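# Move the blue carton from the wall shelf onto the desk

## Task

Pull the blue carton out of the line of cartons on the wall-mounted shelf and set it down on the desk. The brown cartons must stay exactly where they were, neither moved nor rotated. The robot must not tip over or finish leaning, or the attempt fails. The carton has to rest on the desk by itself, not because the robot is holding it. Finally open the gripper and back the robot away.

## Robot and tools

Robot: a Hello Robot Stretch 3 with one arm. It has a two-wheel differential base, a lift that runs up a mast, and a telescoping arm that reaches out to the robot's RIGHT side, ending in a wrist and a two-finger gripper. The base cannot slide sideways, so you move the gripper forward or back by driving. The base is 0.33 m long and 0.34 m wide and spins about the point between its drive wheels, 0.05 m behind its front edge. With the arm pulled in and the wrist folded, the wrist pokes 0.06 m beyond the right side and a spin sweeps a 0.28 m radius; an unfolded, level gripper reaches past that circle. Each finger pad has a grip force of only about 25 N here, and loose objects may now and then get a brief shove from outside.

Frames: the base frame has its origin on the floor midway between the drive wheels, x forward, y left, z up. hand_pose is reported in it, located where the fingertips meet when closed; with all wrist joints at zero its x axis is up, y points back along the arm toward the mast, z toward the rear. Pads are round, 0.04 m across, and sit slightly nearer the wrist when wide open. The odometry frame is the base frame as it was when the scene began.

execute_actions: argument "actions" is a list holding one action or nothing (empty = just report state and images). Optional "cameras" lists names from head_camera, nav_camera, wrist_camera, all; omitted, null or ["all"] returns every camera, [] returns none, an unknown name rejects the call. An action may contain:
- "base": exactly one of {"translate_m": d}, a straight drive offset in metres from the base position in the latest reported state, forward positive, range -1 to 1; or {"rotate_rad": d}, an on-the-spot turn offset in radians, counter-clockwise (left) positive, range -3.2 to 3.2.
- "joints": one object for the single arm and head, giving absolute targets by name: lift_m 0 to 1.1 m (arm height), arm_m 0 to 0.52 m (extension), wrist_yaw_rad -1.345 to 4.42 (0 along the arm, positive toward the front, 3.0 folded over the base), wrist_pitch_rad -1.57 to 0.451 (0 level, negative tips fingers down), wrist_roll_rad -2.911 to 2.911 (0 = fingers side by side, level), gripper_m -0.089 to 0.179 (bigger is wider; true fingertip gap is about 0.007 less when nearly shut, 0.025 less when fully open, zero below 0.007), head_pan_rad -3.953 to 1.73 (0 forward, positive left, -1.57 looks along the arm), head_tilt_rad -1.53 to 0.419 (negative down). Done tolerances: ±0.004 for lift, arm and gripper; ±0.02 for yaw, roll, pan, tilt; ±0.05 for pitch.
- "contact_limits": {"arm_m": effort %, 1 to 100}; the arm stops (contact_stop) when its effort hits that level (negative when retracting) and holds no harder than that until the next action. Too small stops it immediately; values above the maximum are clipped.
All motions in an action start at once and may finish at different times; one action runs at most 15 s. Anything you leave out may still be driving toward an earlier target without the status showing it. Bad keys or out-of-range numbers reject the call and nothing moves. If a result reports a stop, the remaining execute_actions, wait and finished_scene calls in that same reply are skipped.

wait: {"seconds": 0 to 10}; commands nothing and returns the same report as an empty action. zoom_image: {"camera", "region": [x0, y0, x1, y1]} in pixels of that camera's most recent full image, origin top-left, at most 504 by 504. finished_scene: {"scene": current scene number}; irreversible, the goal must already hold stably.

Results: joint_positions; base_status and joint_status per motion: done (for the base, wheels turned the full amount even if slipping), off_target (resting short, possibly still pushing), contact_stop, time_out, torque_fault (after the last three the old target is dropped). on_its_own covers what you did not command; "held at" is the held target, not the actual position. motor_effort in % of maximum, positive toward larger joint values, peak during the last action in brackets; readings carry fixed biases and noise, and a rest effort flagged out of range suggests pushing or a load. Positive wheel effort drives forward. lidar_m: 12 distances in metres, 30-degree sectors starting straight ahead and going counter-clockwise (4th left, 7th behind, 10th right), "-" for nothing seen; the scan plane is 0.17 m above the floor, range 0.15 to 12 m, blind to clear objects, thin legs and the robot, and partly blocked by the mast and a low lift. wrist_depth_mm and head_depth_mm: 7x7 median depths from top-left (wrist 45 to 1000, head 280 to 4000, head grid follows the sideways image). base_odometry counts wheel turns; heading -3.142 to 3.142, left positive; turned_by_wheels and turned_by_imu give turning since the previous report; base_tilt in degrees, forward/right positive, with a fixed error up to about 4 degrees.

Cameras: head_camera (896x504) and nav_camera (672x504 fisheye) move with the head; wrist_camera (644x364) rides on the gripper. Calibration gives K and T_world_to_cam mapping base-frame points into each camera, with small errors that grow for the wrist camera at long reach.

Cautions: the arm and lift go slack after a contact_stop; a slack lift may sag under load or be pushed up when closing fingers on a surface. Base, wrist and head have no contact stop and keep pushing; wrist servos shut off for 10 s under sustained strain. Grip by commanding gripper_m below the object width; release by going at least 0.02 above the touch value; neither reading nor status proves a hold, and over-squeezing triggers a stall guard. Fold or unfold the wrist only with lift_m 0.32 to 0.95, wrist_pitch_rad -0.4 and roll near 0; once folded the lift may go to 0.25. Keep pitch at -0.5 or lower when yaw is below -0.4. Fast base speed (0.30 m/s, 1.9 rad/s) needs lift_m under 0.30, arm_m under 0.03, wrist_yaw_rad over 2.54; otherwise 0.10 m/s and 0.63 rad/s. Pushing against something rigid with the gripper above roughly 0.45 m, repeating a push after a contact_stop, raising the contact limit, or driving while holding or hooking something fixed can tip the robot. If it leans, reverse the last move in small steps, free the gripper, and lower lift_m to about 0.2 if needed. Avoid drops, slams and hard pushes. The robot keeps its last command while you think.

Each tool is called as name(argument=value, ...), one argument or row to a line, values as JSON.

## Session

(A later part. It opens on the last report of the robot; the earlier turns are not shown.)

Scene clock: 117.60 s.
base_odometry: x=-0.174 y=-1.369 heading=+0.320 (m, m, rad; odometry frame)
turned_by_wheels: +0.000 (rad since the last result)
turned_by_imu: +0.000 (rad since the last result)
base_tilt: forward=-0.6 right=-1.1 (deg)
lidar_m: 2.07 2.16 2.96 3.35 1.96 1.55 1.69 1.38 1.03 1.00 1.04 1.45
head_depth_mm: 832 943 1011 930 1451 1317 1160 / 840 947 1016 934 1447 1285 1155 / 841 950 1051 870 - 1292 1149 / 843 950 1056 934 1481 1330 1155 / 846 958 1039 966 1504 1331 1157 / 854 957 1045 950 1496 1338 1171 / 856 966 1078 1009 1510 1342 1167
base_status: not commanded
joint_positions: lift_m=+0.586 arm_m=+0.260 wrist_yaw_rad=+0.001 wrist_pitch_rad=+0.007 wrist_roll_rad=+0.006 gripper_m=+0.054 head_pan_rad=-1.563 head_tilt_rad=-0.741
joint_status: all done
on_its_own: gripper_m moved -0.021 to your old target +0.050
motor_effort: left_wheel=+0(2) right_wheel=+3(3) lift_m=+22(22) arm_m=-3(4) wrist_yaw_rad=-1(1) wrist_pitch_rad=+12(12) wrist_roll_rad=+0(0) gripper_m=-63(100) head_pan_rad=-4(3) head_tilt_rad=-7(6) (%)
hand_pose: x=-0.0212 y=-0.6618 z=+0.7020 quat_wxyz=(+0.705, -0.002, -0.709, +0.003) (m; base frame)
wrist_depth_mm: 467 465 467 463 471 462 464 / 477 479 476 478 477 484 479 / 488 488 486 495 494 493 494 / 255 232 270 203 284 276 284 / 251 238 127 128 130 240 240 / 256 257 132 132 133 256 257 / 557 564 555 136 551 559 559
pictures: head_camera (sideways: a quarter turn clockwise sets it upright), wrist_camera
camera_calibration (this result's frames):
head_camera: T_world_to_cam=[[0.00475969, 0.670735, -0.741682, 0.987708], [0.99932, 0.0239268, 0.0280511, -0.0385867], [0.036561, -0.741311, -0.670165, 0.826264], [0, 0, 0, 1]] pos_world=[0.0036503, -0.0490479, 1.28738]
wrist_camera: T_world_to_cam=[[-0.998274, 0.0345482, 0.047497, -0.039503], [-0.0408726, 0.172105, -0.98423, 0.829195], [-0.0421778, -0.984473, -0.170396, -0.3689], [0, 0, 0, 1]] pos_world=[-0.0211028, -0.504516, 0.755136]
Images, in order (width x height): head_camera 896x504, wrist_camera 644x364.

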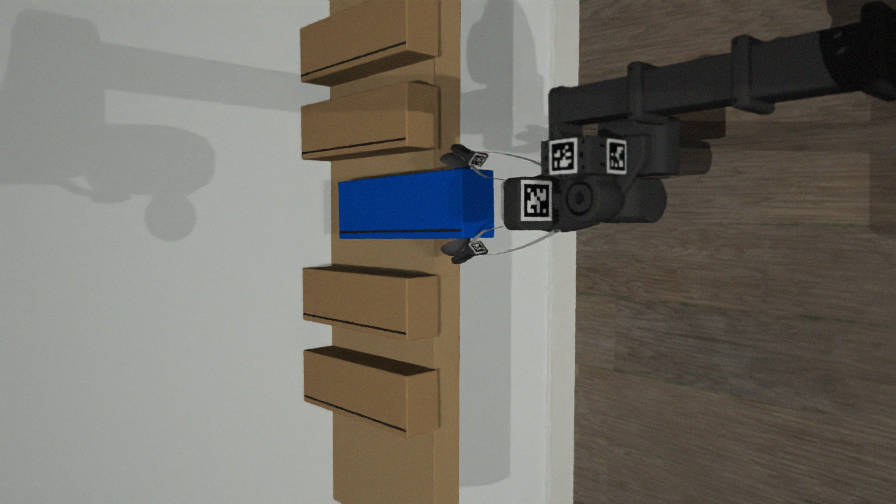

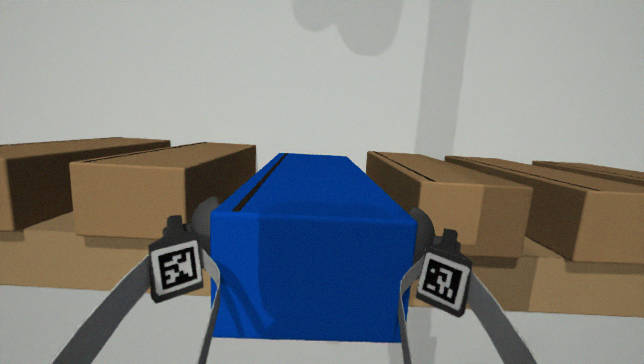

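execute_actions(
  actions=[
    {"joints":{"arm_m":0.235}},
  ],
  cameras=[],
)

execute_actions(
  actions=[
    {"joints":{"gripper_m":0.135}},
  ],
  cameras=[],
)

execute_actions(
  actions=[
    {"joints":{"arm_m":0.28},"contact_limits":{"arm_m":15}},
  ],
  cameras=["head_camera","wrist_camera"],
)

Scene clock: 122.60 s.
base_odometry: x=-0.174 y=-1.369 heading=+0.320 (m, m, rad; odometry frame)
turned_by_wheels: +0.000 (rad since the last result)
turned_by_imu: +0.001 (rad since the last result)
base_tilt: forward=-0.5 right=-1.2 (deg)
lidar_m: 2.06 2.16 2.97 3.33 1.96 1.55 1.69 1.38 1.03 1.00 1.04 1.45
head_depth_mm: 839 943 1015 929 1441 1308 1162 / 839 945 1017 934 1469 1261 1127 / 841 947 1044 869 - 1271 1154 / 840 957 1046 906 1475 1318 1152 / 851 961 1043 970 1487 1329 1162 / 850 963 1043 951 1496 1339 1167 / 856 963 1083 1007 1500 1344 1169
base_status: not commanded
joint_positions: lift_m=+0.586 arm_m=+0.235 wrist_yaw_rad=+0.001 wrist_pitch_rad=+0.007 wrist_roll_rad=+0.006 gripper_m=+0.054 head_pan_rad=-1.563 head_tilt_rad=-0.741
joint_status: all done
motor_effort: left_wheel=-1(1) right_wheel=+3(3) lift_m=+22(22) arm_m=-3(3) wrist_yaw_rad=-1(1) wrist_pitch_rad=+12(12) wrist_roll_rad=+0(0) gripper_m=-63(63) head_pan_rad=-4(3) head_tilt_rad=-7(6) (%)
hand_pose: x=-0.0212 y=-0.6368 z=+0.7020 quat_wxyz=(+0.705, -0.002, -0.709, +0.003) (m; base frame)
wrist_depth_mm: 490 488 495 488 490 487 486 / 505 505 506 505 498 504 504 / 515 510 515 518 515 517 516 / 280 255 272 205 284 291 284 / 276 271 127 129 130 277 265 / 568 573 132 132 133 282 284 / 588 584 580 136 588 586 588
pictures: none
No camera images: the call's "cameras" was empty. Leave "cameras" out to get every camera's image.

Scene clock: 123.90 s.
base_odometry: x=-0.174 y=-1.369 heading=+0.320 (m, m, rad; odometry frame)
turned_by_wheels: +0.000 (rad since the last result)
turned_by_imu: +0.000 (rad since the last result)
base_tilt: forward=-0.7 right=-1.2 (deg)
lidar_m: 2.06 2.16 2.97 3.32 1.96 1.55 1.69 1.38 1.02 1.00 1.04 1.45
head_depth_mm: 836 944 1012 926 1449 1311 1162 / 838 947 1018 929 1465 1262 1123 / 841 953 1047 868 - 1273 1153 / 846 960 1053 909 1477 1326 1156 / 846 960 1038 968 1480 1330 1163 / 856 960 1047 952 1498 1335 1167 / 856 965 1084 1009 1511 1332 1174
base_status: not commanded
joint_positions: lift_m=+0.586 arm_m=+0.235 wrist_yaw_rad=+0.001 wrist_pitch_rad=+0.007 wrist_roll_rad=+0.006 gripper_m=+0.112 head_pan_rad=-1.563 head_tilt_rad=-0.741
joint_status: gripper_m off_target (ended at +0.112, target +0.135)
motor_effort: left_wheel=-1(2) right_wheel=+3(3) lift_m=+22(22) arm_m=-3(3) wrist_yaw_rad=-2(0) wrist_pitch_rad=+12(12) wrist_roll_rad=+0(0) gripper_m=+100(100) head_pan_rad=-4(4) head_tilt_rad=-7(6) (%)
hand_pose: x=-0.0212 y=-0.6368 z=+0.7020 quat_wxyz=(+0.705, -0.002, -0.709, +0.003) (m; base frame)
wrist_depth_mm: 489 487 484 489 490 485 490 / 499 502 505 510 505 500 499 / 509 510 512 515 514 515 521 / 281 257 281 230 287 293 285 / 276 263 146 150 220 277 264 / 576 574 126 127 129 284 286 / 589 584 135 135 358 582 592
pictures: none
No camera images: the call's "cameras" was empty. Leave "cameras" out to get every camera's image.

Scene clock: 125.33 s.
base_odometry: x=-0.174 y=-1.369 heading=+0.320 (m, m, rad; odometry frame)
turned_by_wheels: +0.000 (rad since the last result)
turned_by_imu: +0.000 (rad since the last result)
base_tilt: forward=-0.5 right=-1.2 (deg)
lidar_m: 2.06 2.15 2.96 3.33 1.96 1.56 1.69 1.38 1.03 1.00 1.04 1.45
head_depth_mm: 836 942 1015 927 1456 1314 1158 / 834 944 1018 940 1432 1280 1142 / 840 945 1043 954 - 1318 1150 / 845 955 1053 989 1480 1322 1129 / 845 962 1036 970 1492 1327 1159 / 848 963 1043 949 1491 1340 1165 / 858 963 1078 1007 1513 1344 1169
base_status: not commanded
joint_positions: lift_m=+0.586 arm_m=+0.280 wrist_yaw_rad=+0.001 wrist_pitch_rad=+0.007 wrist_roll_rad=+0.006 gripper_m=+0.135 head_pan_rad=-1.563 head_tilt_rad=-0.741
joint_status: all done
on_its_own: gripper_m moved +0.023 to your old target +0.135
motor_effort: left_wheel=-1(1) right_wheel=+2(2) lift_m=+22(22) arm_m=+4(4) wrist_yaw_rad=+0(1) wrist_pitch_rad=+12(12) wrist_roll_rad=+0(0) gripper_m=+0(100) head_pan_rad=-4(4) head_tilt_rad=-7(6) (%)
contact_limits: arm_m 15 (drawing in: default 16, maximum 26; extending or still: default 22, maximum 35)
hand_pose: x=-0.0212 y=-0.6809 z=+0.7020 quat_wxyz=(+0.705, -0.002, -0.709, +0.003) (m; base frame)
wrist_depth_mm: 446 446 445 443 447 446 450 / 458 462 460 461 463 458 458 / 470 464 472 472 472 472 472 / 236 213 357 479 292 251 284 / 229 217 259 275 243 217 222 / 235 239 236 235 236 236 235 / 535 535 540 535 534 539 541
pictures: head_camera (sideways: a quarter turn clockwise sets it upright), wrist_camera
camera_calibration (this result's frames):
head_camera: T_world_to_cam=[[0.00475977, 0.670735, -0.741682, 0.987708], [0.99932, 0.0239267, 0.0280511, -0.0385867], [0.0365609, -0.741311, -0.670165, 0.826264], [0, 0, 0, 1]] pos_world=[0.00365029, -0.0490479, 1.28738]
wrist_camera: T_world_to_cam=[[-0.998274, 0.0345503, 0.047497, -0.0388431], [-0.0408722, 0.172106, -0.98423, 0.832478], [-0.04218, -0.984472, -0.170397, -0.387676], [0, 0, 0, 1]] pos_world=[-0.021103, -0.52359, 0.755136]
Images, in order (width x height): head_camera 896x504, wrist_camera 644x364.

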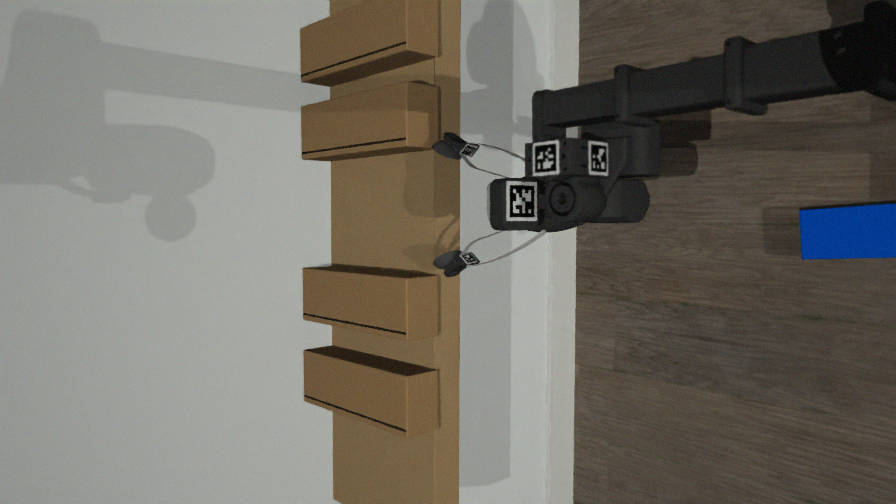

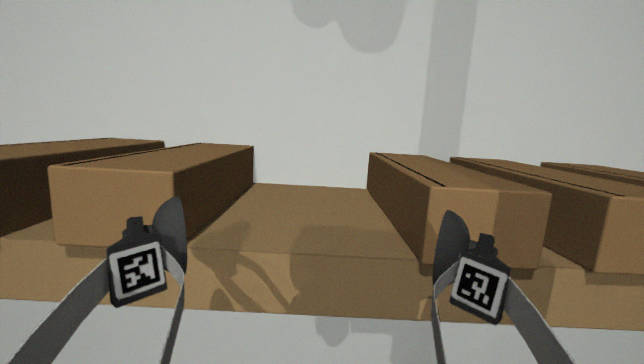

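execute_actions(
  actions=[
    {"joints":{"arm_m":0.0,"head_tilt_rad":-1.15}},
  ],
)

Scene clock: 131.27 s.
base_odometry: x=-0.174 y=-1.369 heading=+0.320 (m, m, rad; odometry frame)
turned_by_wheels: +0.000 (rad since the last result)
turned_by_imu: +0.001 (rad since the last result)
base_tilt: forward=-0.5 right=-1.2 (deg)
lidar_m: 2.06 2.16 2.96 3.33 1.96 1.55 1.69 1.38 1.03 1.00 1.04 1.45
head_depth_mm: 814 1239 1460 1363 1268 1172 - / 797 1247 1463 1364 1303 - - / 885 1253 1465 1391 - - - / 892 1243 1475 1379 1235 1191 1095 / 812 1256 1474 1386 1271 1179 1098 / 845 1262 1488 1386 1280 1181 1107 / 872 1267 1499 1400 1287 1188 1110
base_status: not commanded
joint_positions: lift_m=+0.586 arm_m=+0.000 wrist_yaw_rad=+0.000 wrist_pitch_rad=+0.007 wrist_roll_rad=+0.006 gripper_m=+0.135 head_pan_rad=-1.563 head_tilt_rad=-1.136
joint_status: all done
motor_effort: left_wheel=+0(1) right_wheel=+3(3) lift_m=+22(22) arm_m=-3(4) wrist_yaw_rad=+0(1) wrist_pitch_rad=+12(12) wrist_roll_rad=+0(0) gripper_m=+0(1) head_pan_rad=-3(4) head_tilt_rad=-10(44) (%)
hand_pose: x=-0.0213 y=-0.4018 z=+0.7020 quat_wxyz=(+0.705, -0.002, -0.709, +0.002) (m; base frame)
wrist_depth_mm: 710 720 711 717 713 707 708 / 727 735 732 735 732 743 731 / 750 753 745 768 743 754 753 / 513 509 512 524 506 506 766 / 799 795 797 812 799 809 788 / 831 828 812 813 835 813 825 / 842 854 852 863 869 860 857
pictures: head_camera (sideways: a quarter turn clockwise sets it upright), nav_camera (sideways: a quarter turn counterclockwise sets it upright), wrist_camera
camera_calibration (this result's frames):
head_camera: T_world_to_cam=[[0.00304676, 0.904551, -0.426355, 0.576894], [0.999414, 0.0117763, 0.0321264, -0.0438772], [0.0340809, -0.426203, -0.903985, 1.13028], [0, 0, 0, 1]] pos_world=[0.00357302, -0.0395848, 1.26913]
nav_camera: T_world_to_cam=[[0.0311287, -0.909135, 0.415337, -0.503153], [-0.99937, -0.0354045, -0.0025964, 0.063434], [0.0170653, -0.414995, -0.909664, 1.13738], [0, 0, 0, 1]] pos_world=[0.0596468, 0.0168186, 1.24378]
wrist_camera: T_world_to_cam=[[-0.99826, 0.0349428, 0.0474969, -0.048428], [-0.0408045, 0.172122, -0.98423, 0.78445], [-0.0425671, -0.984456, -0.170397, -0.112934], [0, 0, 0, 1]] pos_world=[-0.021142, -0.244508, 0.755136]
Images, in order (width x height): head_camera 896x504, nav_camera 672x504, wrist_camera 644x364.

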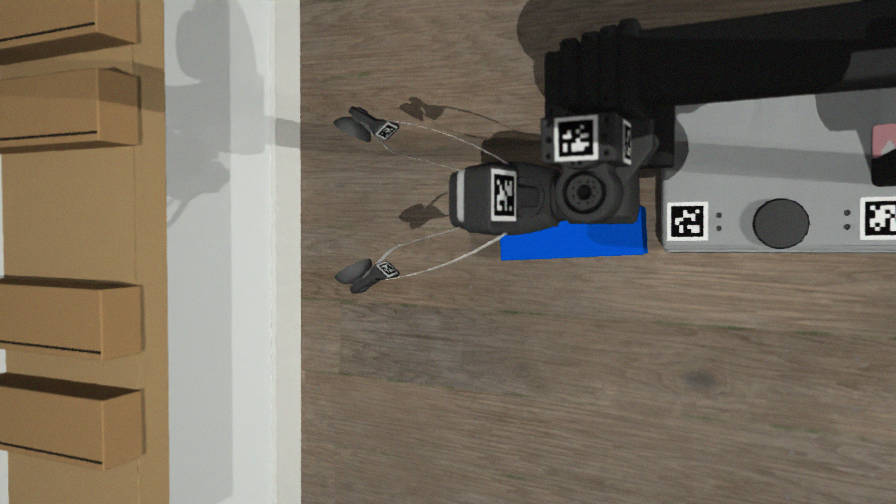

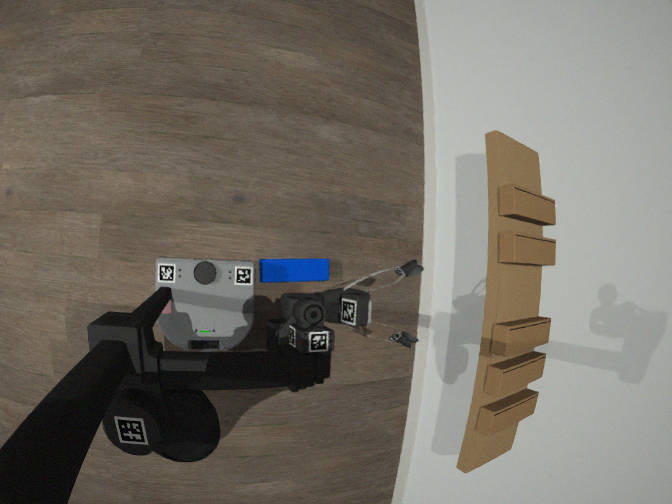

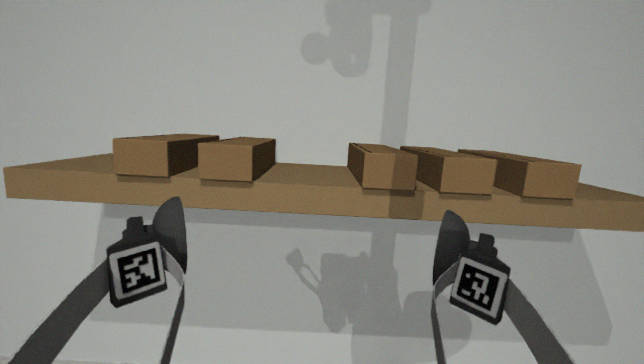

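execute_actions(
  actions=[
    {"base":{"translate_m":0.04},"joints":{"arm_m":0.2,"wrist_pitch_rad":-1.57,"lift_m":0.45,"gripper_m":0.15}},
  ],
)

Scene clock: 139.97 s.
base_odometry: x=-0.136 y=-1.356 heading=+0.320 (m, m, rad; odometry frame)
turned_by_wheels: +0.000 (rad since the last result)
turned_by_imu: +0.001 (rad since the last result)
base_tilt: forward=-0.6 right=-1.3 (deg)
lidar_m: 2.02 2.12 2.92 3.31 1.99 1.58 1.73 1.38 1.03 1.00 1.04 1.45
head_depth_mm: 815 1235 1464 1357 1252 1166 - / 822 1234 1462 1367 1275 - - / 885 1248 1461 - 1229 - - / 857 1256 1474 1386 1252 1185 1094 / 850 1261 1477 1386 1271 1180 1101 / 815 1260 1490 1391 1271 1185 1100 / 906 1269 1497 1398 1279 1193 1113
base_status: done
joint_positions: lift_m=+0.451 arm_m=+0.200 wrist_yaw_rad=+0.000 wrist_pitch_rad=-1.565 wrist_roll_rad=+0.006 gripper_m=+0.150 head_pan_rad=-1.563 head_tilt_rad=-1.136
joint_status: all done
motor_effort: left_wheel=-1(6) right_wheel=+3(8) lift_m=+22(21) arm_m=+4(5) wrist_yaw_rad=-2(1) wrist_pitch_rad=-3(11) wrist_roll_rad=+0(0) gripper_m=+0(100) head_pan_rad=-4(3) head_tilt_rad=-10(10) (%)
hand_pose: x=-0.0216 y=-0.3220 z=+0.3329 quat_wxyz=(+0.500, +0.497, -0.502, -0.500) (m; base frame)
wrist_depth_mm: 453 456 455 462 460 465 467 / 466 469 470 418 474 476 481 / 485 482 484 439 487 492 489 / 498 496 495 447 508 509 507 / 514 509 516 517 521 522 518 / 525 533 535 - - - 543 / 545 549 549 - - 560 564
pictures: head_camera (sideways: a quarter turn clockwise sets it upright), nav_camera (sideways: a quarter turn counterclockwise sets it upright), wrist_camera
camera_calibration (this result's frames):
head_camera: T_world_to_cam=[[0.00316341, 0.904554, -0.426348, 0.576884], [0.999416, 0.0116472, 0.0321264, -0.0438773], [0.0340258, -0.426201, -0.903989, 1.13028], [0, 0, 0, 1]] pos_world=[0.00356792, -0.0395842, 1.26913]
nav_camera: T_world_to_cam=[[0.0310115, -0.909142, 0.41533, -0.503143], [-0.999374, -0.0352756, -0.00259662, 0.0634343], [0.0170117, -0.41499, -0.909667, 1.13738], [0, 0, 0, 1]] pos_world=[0.059649, 0.0168121, 1.24378]
wrist_camera: T_world_to_cam=[[-0.998238, -0.0470479, 0.0361715, -0.0566304], [-0.0401051, 0.984074, 0.173178, 0.283511], [-0.0437431, 0.171422, -0.984226, 0.545837], [0, 0, 0, 1]] pos_world=[-0.0212838, -0.375228, 0.490177]
Images, in order (width x height): head_camera 896x504, nav_camera 672x504, wrist_camera 644x364.

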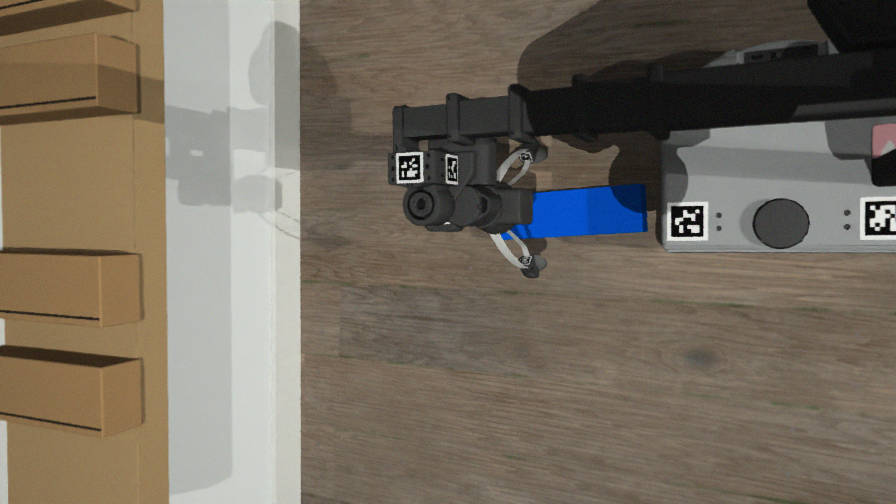

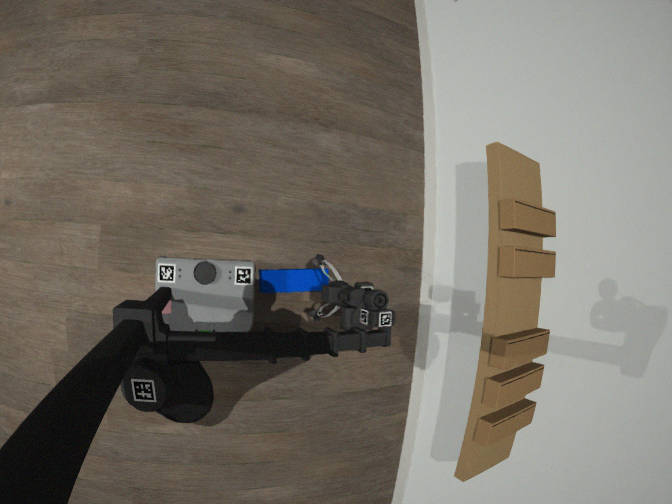

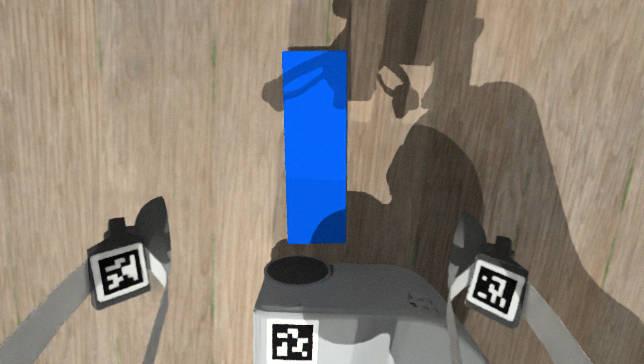

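execute_actions(
  actions=[
    {"base":{"translate_m":-0.008},"joints":{"arm_m":0.227,"lift_m":0.22}},
  ],
  cameras=["wrist_camera"],
)

execute_actions(
  actions=[
    {"joints":{"lift_m":0.155}},
  ],
  cameras=["wrist_camera","head_camera"],
)

Scene clock: 148.37 s.
base_odometry: x=-0.143 y=-1.359 heading=+0.320 (m, m, rad; odometry frame)
turned_by_wheels: +0.000 (rad since the last result)
turned_by_imu: +0.001 (rad since the last result)
base_tilt: forward=-0.4 right=-1.2 (deg)
lidar_m: 2.03 2.12 2.92 3.31 1.98 1.58 1.72 1.38 1.03 1.00 1.05 1.45
head_depth_mm: 818 1234 1463 1367 1251 1166 - / 821 1246 1465 1368 1259 - - / 882 1238 1476 1395 1216 - - / 859 1248 1472 1386 1235 1186 1098 / 839 1253 1474 1382 1268 1182 1099 / 826 1259 1479 1390 1279 1188 1102 / 907 1271 1485 1396 1290 1192 1110
base_status: done
joint_positions: lift_m=+0.221 arm_m=+0.227 wrist_yaw_rad=+0.000 wrist_pitch_rad=-1.566 wrist_roll_rad=+0.006 gripper_m=+0.150 head_pan_rad=-1.563 head_tilt_rad=-1.136
joint_status: all done
motor_effort: left_wheel=-1(7) right_wheel=+3(5) lift_m=+22(21) arm_m=+4(3) wrist_yaw_rad=-1(0) wrist_pitch_rad=-3(3) wrist_roll_rad=+0(0) gripper_m=+1(1) head_pan_rad=-5(3) head_tilt_rad=-10(10) (%)
hand_pose: x=-0.0216 y=-0.3487 z=+0.1029 quat_wxyz=(+0.500, +0.497, -0.502, -0.500) (m; base frame)
wrist_depth_mm: 239 241 237 189 242 244 244 / 246 249 195 194 249 250 251 / 253 254 252 200 257 259 260 / 261 262 260 206 265 268 269 / 270 269 268 213 274 275 276 / 277 281 278 220 284 - 286 / 290 289 289 227 293 294 295
pictures: wrist_camera
camera_calibration (this result's frames):
wrist_camera: T_world_to_cam=[[-0.998238, -0.0470809, 0.0361275, -0.0495779], [-0.0401041, 0.98391, 0.174105, 0.349521], [-0.0437432, 0.172349, -0.984064, 0.32438], [0, 0, 0, 1]] pos_world=[-0.0212838, -0.402138, 0.260149]
Images, in order (width x height): wrist_camera 644x364.

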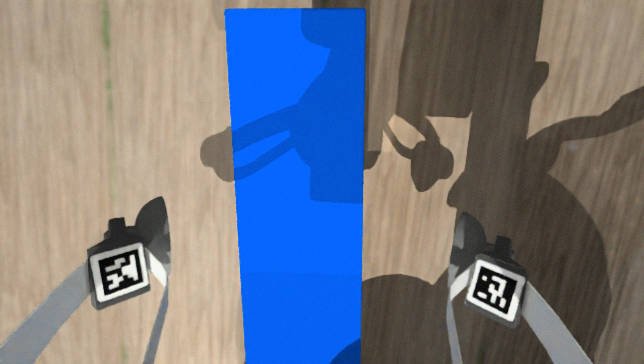

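Scene clock: 149.80 s.
base_odometry: x=-0.143 y=-1.359 heading=+0.320 (m, m, rad; odometry frame)
turned_by_wheels: +0.000 (rad since the last result)
turned_by_imu: +0.000 (rad since the last result)
base_tilt: forward=-0.4 right=-1.3 (deg)
lidar_m: 2.03 2.12 2.93 3.33 1.98 1.58 1.72 1.38 1.03 1.00 1.04 1.45
head_depth_mm: 819 1230 1447 1357 1251 1164 - / 821 1243 1462 1356 1260 - - / 878 1248 1468 1385 1229 - - / 859 1251 1487 1373 1236 1188 1093 / 838 1262 1475 1377 1267 1180 1098 / 825 1264 1488 1390 1277 1187 1105 / 908 1264 1489 1408 1276 1189 1110
base_status: not commanded
joint_positions: lift_m=+0.156 arm_m=+0.227 wrist_yaw_rad=+0.000 wrist_pitch_rad=-1.566 wrist_roll_rad=+0.006 gripper_m=+0.150 head_pan_rad=-1.563 head_tilt_rad=-1.136
joint_status: all done
motor_effort: left_wheel=+0(1) right_wheel=+3(3) lift_m=+22(22) arm_m=+4(4) wrist_yaw_rad=-1(0) wrist_pitch_rad=-3(3) wrist_roll_rad=+0(0) gripper_m=+0(0) head_pan_rad=-4(3) head_tilt_rad=-10(10) (%)
hand_pose: x=-0.0216 y=-0.3487 z=+0.0379 quat_wxyz=(+0.500, +0.497, -0.502, -0.500) (m; base frame)
wrist_depth_mm: 179 180 128 128 181 183 183 / 184 185 131 132 187 188 188 / 190 191 135 135 192 193 194 / 196 196 140 140 198 200 200 / 202 201 144 144 205 205 207 / 207 210 149 148 212 - 214 / 216 216 154 154 219 221 221
pictures: head_camera (sideways: a quarter turn clockwise sets it upright), wrist_camera
camera_calibration (this result's frames):
head_camera: T_world_to_cam=[[0.00316859, 0.904554, -0.426348, 0.576883], [0.999416, 0.0116414, 0.0321264, -0.0438773], [0.0340234, -0.4262, -0.903989, 1.13028], [0, 0, 0, 1]] pos_world=[0.00356769, -0.0395841, 1.26913]
wrist_camera: T_world_to_cam=[[-0.998238, -0.0470817, 0.0361266, -0.0472297], [-0.0401042, 0.983907, 0.174124, 0.360833], [-0.0437433, 0.172368, -0.984061, 0.260423], [0, 0, 0, 1]] pos_world=[-0.0212838, -0.402139, 0.195148]
Images, in order (width x height): head_camera 896x504, wrist_camera 644x364.

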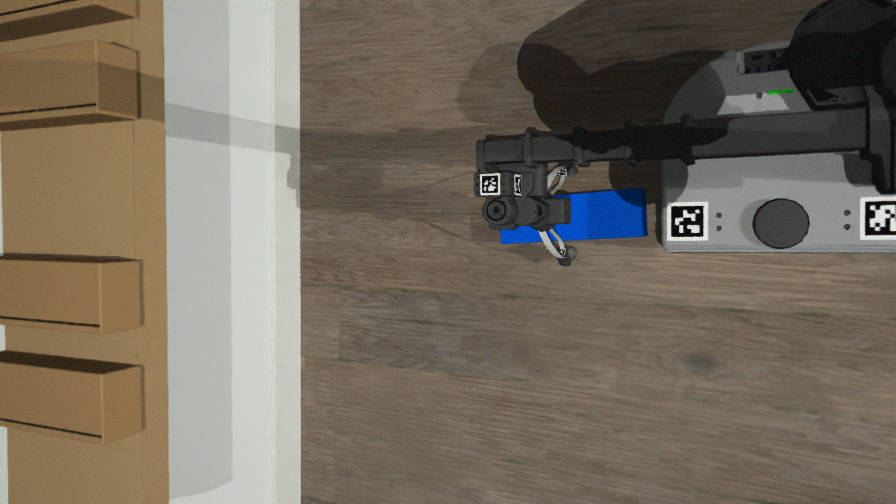

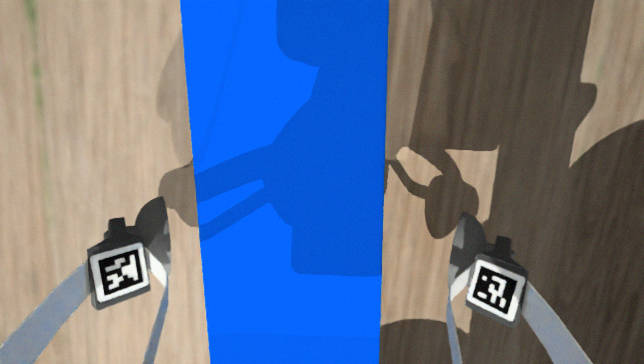

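execute_actions(
  actions=[
    {"joints":{"gripper_m":0.04}},
  ],
  cameras=[],
)

execute_actions(
  actions=[
    {"joints":{"lift_m":0.3,"head_pan_rad":-3.2,"head_tilt_rad":-0.4}},
  ],
)

Scene clock: 154.97 s.
base_odometry: x=-0.143 y=-1.359 heading=+0.320 (m, m, rad; odometry frame)
turned_by_wheels: +0.000 (rad since the last result)
turned_by_imu: +0.001 (rad since the last result)
base_tilt: forward=-0.5 right=-1.2 (deg)
lidar_m: 2.03 2.12 2.92 3.33 1.98 1.58 1.72 1.38 1.03 1.00 1.04 1.45
head_depth_mm: 820 1239 1449 1366 1248 1168 - / 822 1248 1461 1350 1255 - - / 886 1249 1474 1384 1220 - - / 862 1252 1471 1381 1261 1184 1101 / 837 1256 1483 1394 1269 1175 1102 / 828 1268 1485 1394 1282 1193 1103 / 907 1261 1486 1395 1289 1187 1106
base_status: not commanded
joint_positions: lift_m=+0.156 arm_m=+0.227 wrist_yaw_rad=+0.000 wrist_pitch_rad=-1.566 wrist_roll_rad=+0.006 gripper_m=+0.091 head_pan_rad=-1.563 head_tilt_rad=-1.136
joint_status: gripper_m off_target (ended at +0.091, target +0.040)
motor_effort: left_wheel=-1(1) right_wheel=+3(3) lift_m=+22(22) arm_m=+3(4) wrist_yaw_rad=+0(1) wrist_pitch_rad=-3(3) wrist_roll_rad=+0(0) gripper_m=-100(100) head_pan_rad=-4(3) head_tilt_rad=-10(10) (%)
hand_pose: x=-0.0216 y=-0.3487 z=+0.0379 quat_wxyz=(+0.500, +0.497, -0.502, -0.500) (m; base frame)
wrist_depth_mm: 180 180 127 127 180 183 183 / 184 185 131 131 184 188 189 / 190 191 135 135 191 194 194 / 195 196 140 139 196 198 200 / 202 202 143 143 145 205 206 / 208 209 149 149 149 212 213 / 213 218 155 154 218 219 221
pictures: none
No camera images: the call's "cameras" was empty. Leave "cameras" out to get every camera's image.

Scene clock: 157.13 s.
base_odometry: x=-0.143 y=-1.359 heading=+0.320 (m, m, rad; odometry frame)
turned_by_wheels: +0.000 (rad since the last result)
turned_by_imu: +0.000 (rad since the last result)
base_tilt: forward=-0.6 right=-1.1 (deg)
lidar_m: 2.03 2.12 2.93 3.33 1.98 1.58 1.72 1.38 0.22 0.21 1.04 1.45
head_depth_mm: 1443 1557 1681 1817 1970 1671 1370 / 1457 1552 1662 1796 1974 1667 1378 / 1455 1546 1645 1814 1944 1691 1383 / 1463 1567 1677 1813 1945 1696 1390 / 1454 1555 1680 1807 1943 1720 1388 / 1445 1545 1664 1807 1952 1701 1395 / 1448 1556 1670 1802 1994 1722 1399
base_status: not commanded
joint_positions: lift_m=+0.299 arm_m=+0.227 wrist_yaw_rad=+0.000 wrist_pitch_rad=-1.566 wrist_roll_rad=+0.006 gripper_m=+0.042 head_pan_rad=-3.193 head_tilt_rad=-0.409
joint_status: all done
on_its_own: gripper_m moved -0.049 to your old target +0.040
motor_effort: left_wheel=-1(1) right_wheel=+3(3) lift_m=+57(60) arm_m=+4(4) wrist_yaw_rad=+0(0) wrist_pitch_rad=-3(3) wrist_roll_rad=+0(0) gripper_m=-100(100) head_pan_rad=-4(37) head_tilt_rad=+6(54) (%)
hand_pose: x=-0.0216 y=-0.3487 z=+0.1818 quat_wxyz=(+0.500, +0.497, -0.502, -0.500) (m; base frame)
wrist_depth_mm: 312 314 123 123 125 318 320 / 322 323 127 126 128 328 329 / 333 334 130 130 332 338 340 / 341 344 135 134 345 346 349 / 351 354 138 139 141 358 362 / 365 367 144 143 144 372 373 / 376 379 149 148 380 382 387
pictures: head_camera (sideways: a quarter turn clockwise sets it upright), nav_camera (sideways: a quarter turn counterclockwise sets it upright), wrist_camera
camera_calibration (this result's frames):
head_camera: T_world_to_cam=[[0.391419, -0.0300147, -0.919723, 1.2175], [-0.0267247, -0.999417, 0.0212419, -0.0234737], [-0.919824, 0.0162649, -0.391993, 0.470181], [0, 0, 0, 1]] pos_world=[-0.0446968, 0.0054355, 1.30457]
nav_camera: T_world_to_cam=[[-0.404095, -0.00352007, 0.91471, -1.15128], [0.0287019, 0.999451, 0.0165259, 0.0322607], [-0.914267, 0.0329319, -0.403772, 0.485095], [0, 0, 0, 1]] pos_world=[-0.0226471, -0.0522708, 1.24843]
wrist_camera: T_world_to_cam=[[-0.998238, -0.0470815, 0.0361266, -0.0524263], [-0.0401039, 0.983907, 0.174125, 0.335788], [-0.0437432, 0.172369, -0.984061, 0.401975], [0, 0, 0, 1]] pos_world=[-0.0212838, -0.40214, 0.338993]
Images, in order (width x height): head_camera 896x504, nav_camera 672x504, wrist_camera 644x364.

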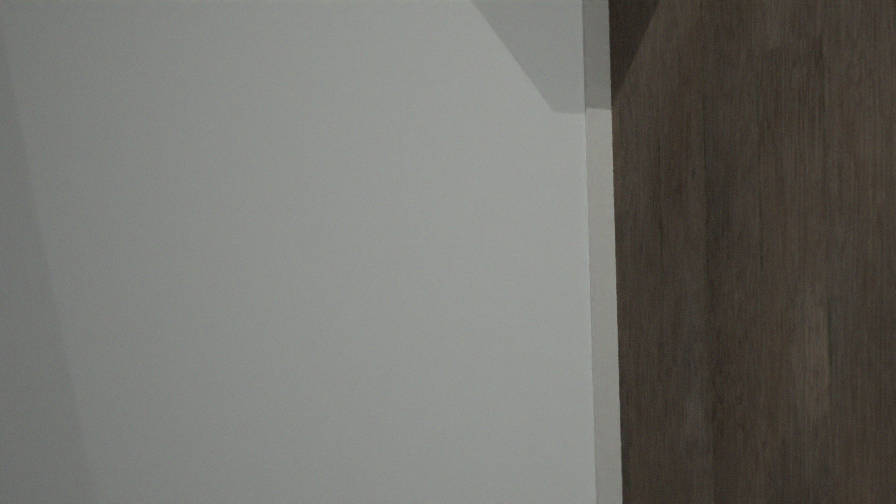

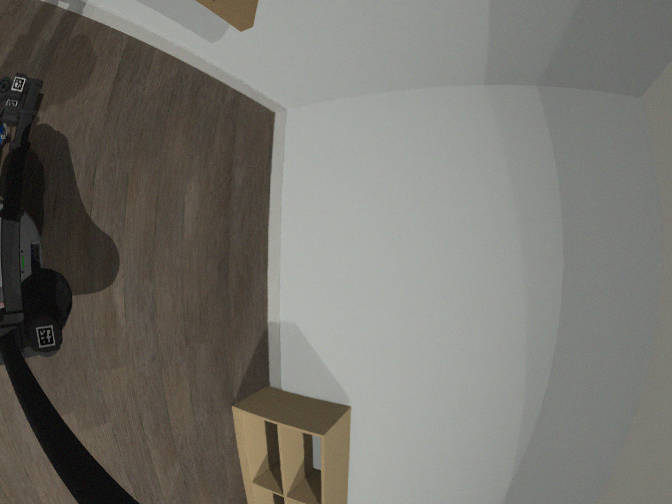

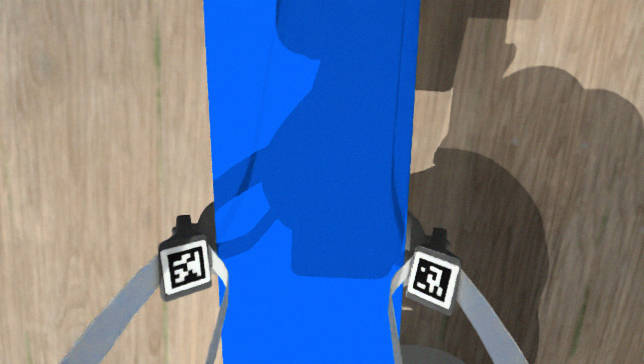

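execute_actions(
  actions=[
    {"base":{"rotate_rad":1.571},"joints":{"arm_m":0.12,"lift_m":0.45,"head_pan_rad":0,"head_tilt_rad":-0.5}},
  ],
  cameras=["nav_camera"],
)

execute_actions(
  actions=[
    {"base":{"translate_m":1.0},"joints":{"lift_m":0.98}},
  ],
  cameras=["wrist_camera"],
)

execute_actions(
  actions=[
    {"base":{"translate_m":1.0}},
  ],
)

Scene clock: 168.67 s.
base_odometry: x=-0.143 y=-1.359 heading=+1.891 (m, m, rad; odometry frame)
turned_by_wheels: +1.571 (rad since the last result)
turned_by_imu: +1.546 (rad since the last result)
base_tilt: forward=-0.6 right=-1.2 (deg)
lidar_m: 3.33 1.98 1.58 1.72 1.39 1.03 1.00 1.05 1.45 2.03 2.12 2.94
head_depth_mm: 3099 3332 3573 2583 1932 1554 1294 / 3133 3276 3576 2560 1932 1553 1293 / 3100 3228 3635 2603 1954 1557 1298 / 3152 3315 3629 2630 1946 1569 1307 / 3148 3364 3588 2632 1977 1574 1306 / 3156 3383 3585 2654 1979 1570 1311 / 3153 3380 3660 2715 1983 1593 1318
base_status: done
joint_positions: lift_m=+0.449 arm_m=+0.120 wrist_yaw_rad=+0.000 wrist_pitch_rad=-1.566 wrist_roll_rad=+0.006 gripper_m=+0.047 head_pan_rad=-0.007 head_tilt_rad=-0.494
joint_status: all done
on_its_own: gripper_m is held at +0.046, not at your +0.040, by its stall guard, which is not easing now
motor_effort: left_wheel=-1(9) right_wheel=+3(10) lift_m=+57(58) arm_m=-3(2) wrist_yaw_rad=+0(0) wrist_pitch_rad=-3(3) wrist_roll_rad=+0(0) gripper_m=-60(63) head_pan_rad=+2(34) head_tilt_rad=-4(18) (%)
hand_pose: x=-0.0216 y=-0.2426 z=+0.3318 quat_wxyz=(+0.500, +0.497, -0.502, -0.500) (m; base frame)
wrist_depth_mm: 450 453 124 123 125 463 464 / 468 466 127 127 128 471 476 / 479 478 131 130 484 487 493 / 499 495 135 134 496 500 505 / 509 508 138 139 140 518 523 / 522 529 144 143 144 533 540 / 548 545 149 148 149 555 561
pictures: nav_camera (sideways: a quarter turn counterclockwise sets it upright)
camera_calibration (this result's frames):
nav_camera: T_world_to_cam=[[0.479719, 0.0207726, 0.877176, -1.10771], [0.0166712, -0.999755, 0.0145581, 0.0348977], [0.877264, 0.00763983, -0.479948, 0.573291], [0, 0, 0, 1]] pos_world=[0.027881, 0.0535194, 1.2463]
Images, in order (width x height): nav_camera 672x504.

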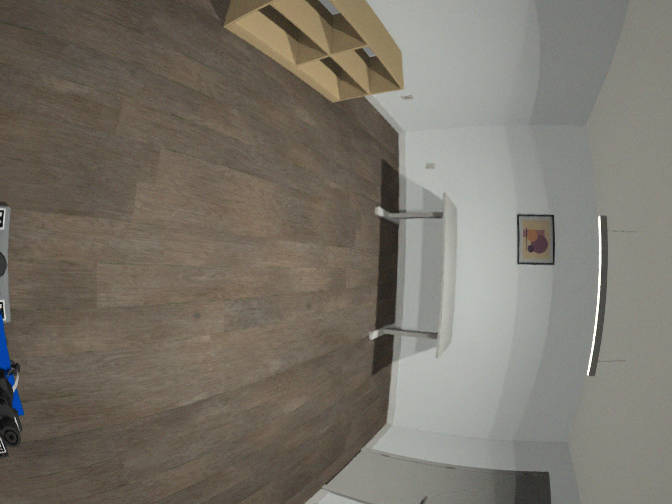

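Scene clock: 179.63 s.
base_odometry: x=-0.458 y=-0.409 heading=+1.891 (m, m, rad; odometry frame)
turned_by_wheels: +0.000 (rad since the last result)
turned_by_imu: -0.001 (rad since the last result)
base_tilt: forward=-0.6 right=-1.1 (deg)
lidar_m: 2.37 2.38 1.39 1.30 1.78 2.06 1.99 2.08 2.12 2.05 2.14 2.38
head_depth_mm: 2288 2491 2258 2449 1925 1555 1289 / 2285 2491 2714 2596 1943 1562 1293 / 2287 2516 2710 2590 1950 1548 1301 / 2318 2482 2736 2663 1980 1565 1311 / 2309 2526 2761 2669 1962 1568 1308 / 2317 2527 2439 2495 1974 1587 1324 / 2329 2481 2771 2685 1991 1578 1312
base_status: done
joint_positions: lift_m=+0.979 arm_m=+0.120 wrist_yaw_rad=+0.000 wrist_pitch_rad=-1.566 wrist_roll_rad=+0.006 gripper_m=+0.047 head_pan_rad=-0.007 head_tilt_rad=-0.494
joint_status: all done
on_its_own: gripper_m is held at +0.046, not at your +0.040, by its stall guard, which is not easing now
motor_effort: left_wheel=-2(5) right_wheel=+3(7) lift_m=+57(58) arm_m=-3(3) wrist_yaw_rad=+0(0) wrist_pitch_rad=-3(3) wrist_roll_rad=+0(0) gripper_m=-60(60) head_pan_rad=+2(3) head_tilt_rad=-4(4) (%)
hand_pose: x=-0.0216 y=-0.2426 z=+0.8618 quat_wxyz=(+0.500, +0.497, -0.502, -0.500) (m; base frame)
wrist_depth_mm: 963 956 124 123 125 991 977 / 984 964 127 127 128 - - / - - 131 131 - - - / - - 135 134 - - - / - - 138 139 141 - - / - - 144 143 144 - - / - - 149 149 - - -
pictures: wrist_camera
camera_calibration (this result's frames):
wrist_camera: T_world_to_cam=[[-0.998237, -0.0471004, 0.0361236, -0.0719989], [-0.0401202, 0.983895, 0.174188, 0.112928], [-0.0437462, 0.172432, -0.98405, 1.05285], [0, 0, 0, 1]] pos_world=[-0.0212829, -0.296045, 1.01899]
Images, in order (width x height): wrist_camera 644x364.

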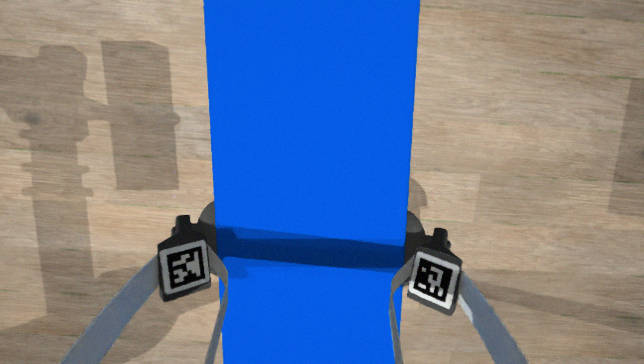

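Scene clock: 190.60 s.
base_odometry: x=-0.772 y=+0.540 heading=+1.891 (m, m, rad; odometry frame)
turned_by_wheels: +0.000 (rad since the last result)
turned_by_imu: -0.001 (rad since the last result)
base_tilt: forward=-0.5 right=-1.2 (deg)
lidar_m: 1.77 1.41 1.75 1.30 1.50 2.45 2.98 2.90 2.14 2.04 2.13 1.45
head_depth_mm: 1453 1582 1657 1162 1935 1548 1286 / 1452 1591 1663 1175 1948 1548 1296 / 1457 1587 1677 1180 1926 1551 1302 / 1473 1591 1694 1186 1941 1580 1305 / 1472 1602 1702 1198 1973 1570 1313 / 1475 1598 1711 1203 1997 1594 1304 / 1482 1601 1713 1213 1796 1565 1323
base_status: done
joint_positions: lift_m=+0.979 arm_m=+0.120 wrist_yaw_rad=+0.000 wrist_pitch_rad=-1.566 wrist_roll_rad=+0.006 gripper_m=+0.047 head_pan_rad=-0.007 head_tilt_rad=-0.494
joint_status: not commanded
on_its_own: gripper_m is held at +0.046, not at your +0.040, by its stall guard, which is not easing now
motor_effort: left_wheel=-1(5) right_wheel=+2(9) lift_m=+57(57) arm_m=-3(4) wrist_yaw_rad=+0(0) wrist_pitch_rad=-3(3) wrist_roll_rad=+0(0) gripper_m=-60(60) head_pan_rad=+2(3) head_tilt_rad=-5(4) (%)
hand_pose: x=-0.0216 y=-0.2426 z=+0.8618 quat_wxyz=(+0.500, +0.497, -0.502, -0.500) (m; base frame)
wrist_depth_mm: 942 959 123 123 125 985 980 / 983 983 127 127 129 991 - / - - 131 131 - - - / - - 135 134 - - - / - - 138 139 141 - - / - - 144 143 145 - - / - - 150 148 - - -
pictures: head_camera (sideways: a quarter turn clockwise sets it upright), nav_camera (sideways: a quarter turn counterclockwise sets it upright), wrist_camera
camera_calibration (this result's frames):
head_camera: T_world_to_cam=[[-0.469204, 0.013275, -0.88299, 1.17483], [-0.0154652, 0.99961, 0.0232461, -0.0261492], [0.882954, 0.0245628, -0.468816, 0.559151], [0, 0, 0, 1]] pos_world=[0.0571254, -0.00319106, 1.30011]
nav_camera: T_world_to_cam=[[0.479923, 0.0207893, 0.877064, -1.10757], [0.0167126, -0.999754, 0.0145525, 0.0349047], [0.877152, 0.00767392, -0.480152, 0.573558], [0, 0, 0, 1]] pos_world=[0.0278661, 0.0535203, 1.24629]
wrist_camera: T_world_to_cam=[[-0.998237, -0.0471004, 0.0361236, -0.0719989], [-0.0401203, 0.983895, 0.174188, 0.112928], [-0.0437462, 0.172432, -0.98405, 1.05285], [0, 0, 0, 1]] pos_world=[-0.0212829, -0.296045, 1.01899]
Images, in order (width x height): head_camera 896x504, nav_camera 672x504, wrist_camera 644x364.

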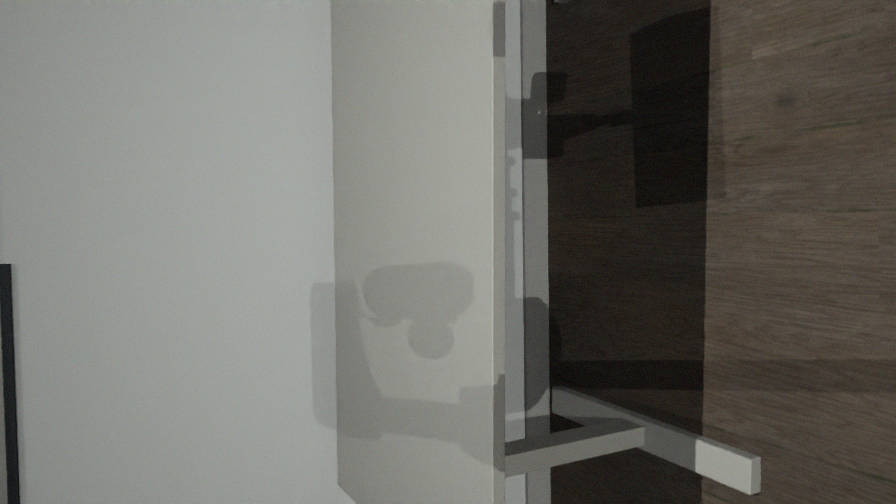

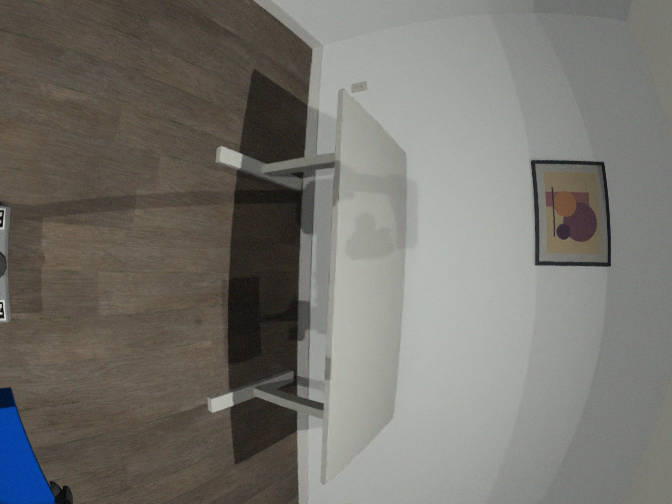

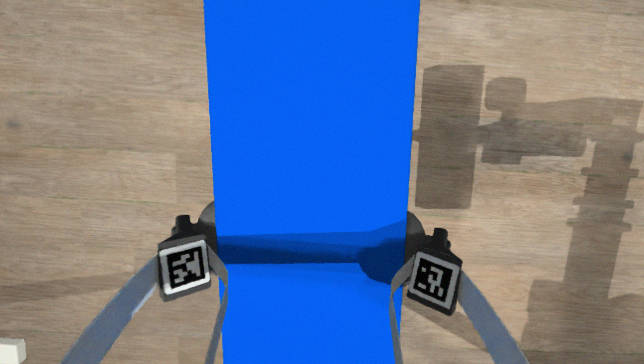

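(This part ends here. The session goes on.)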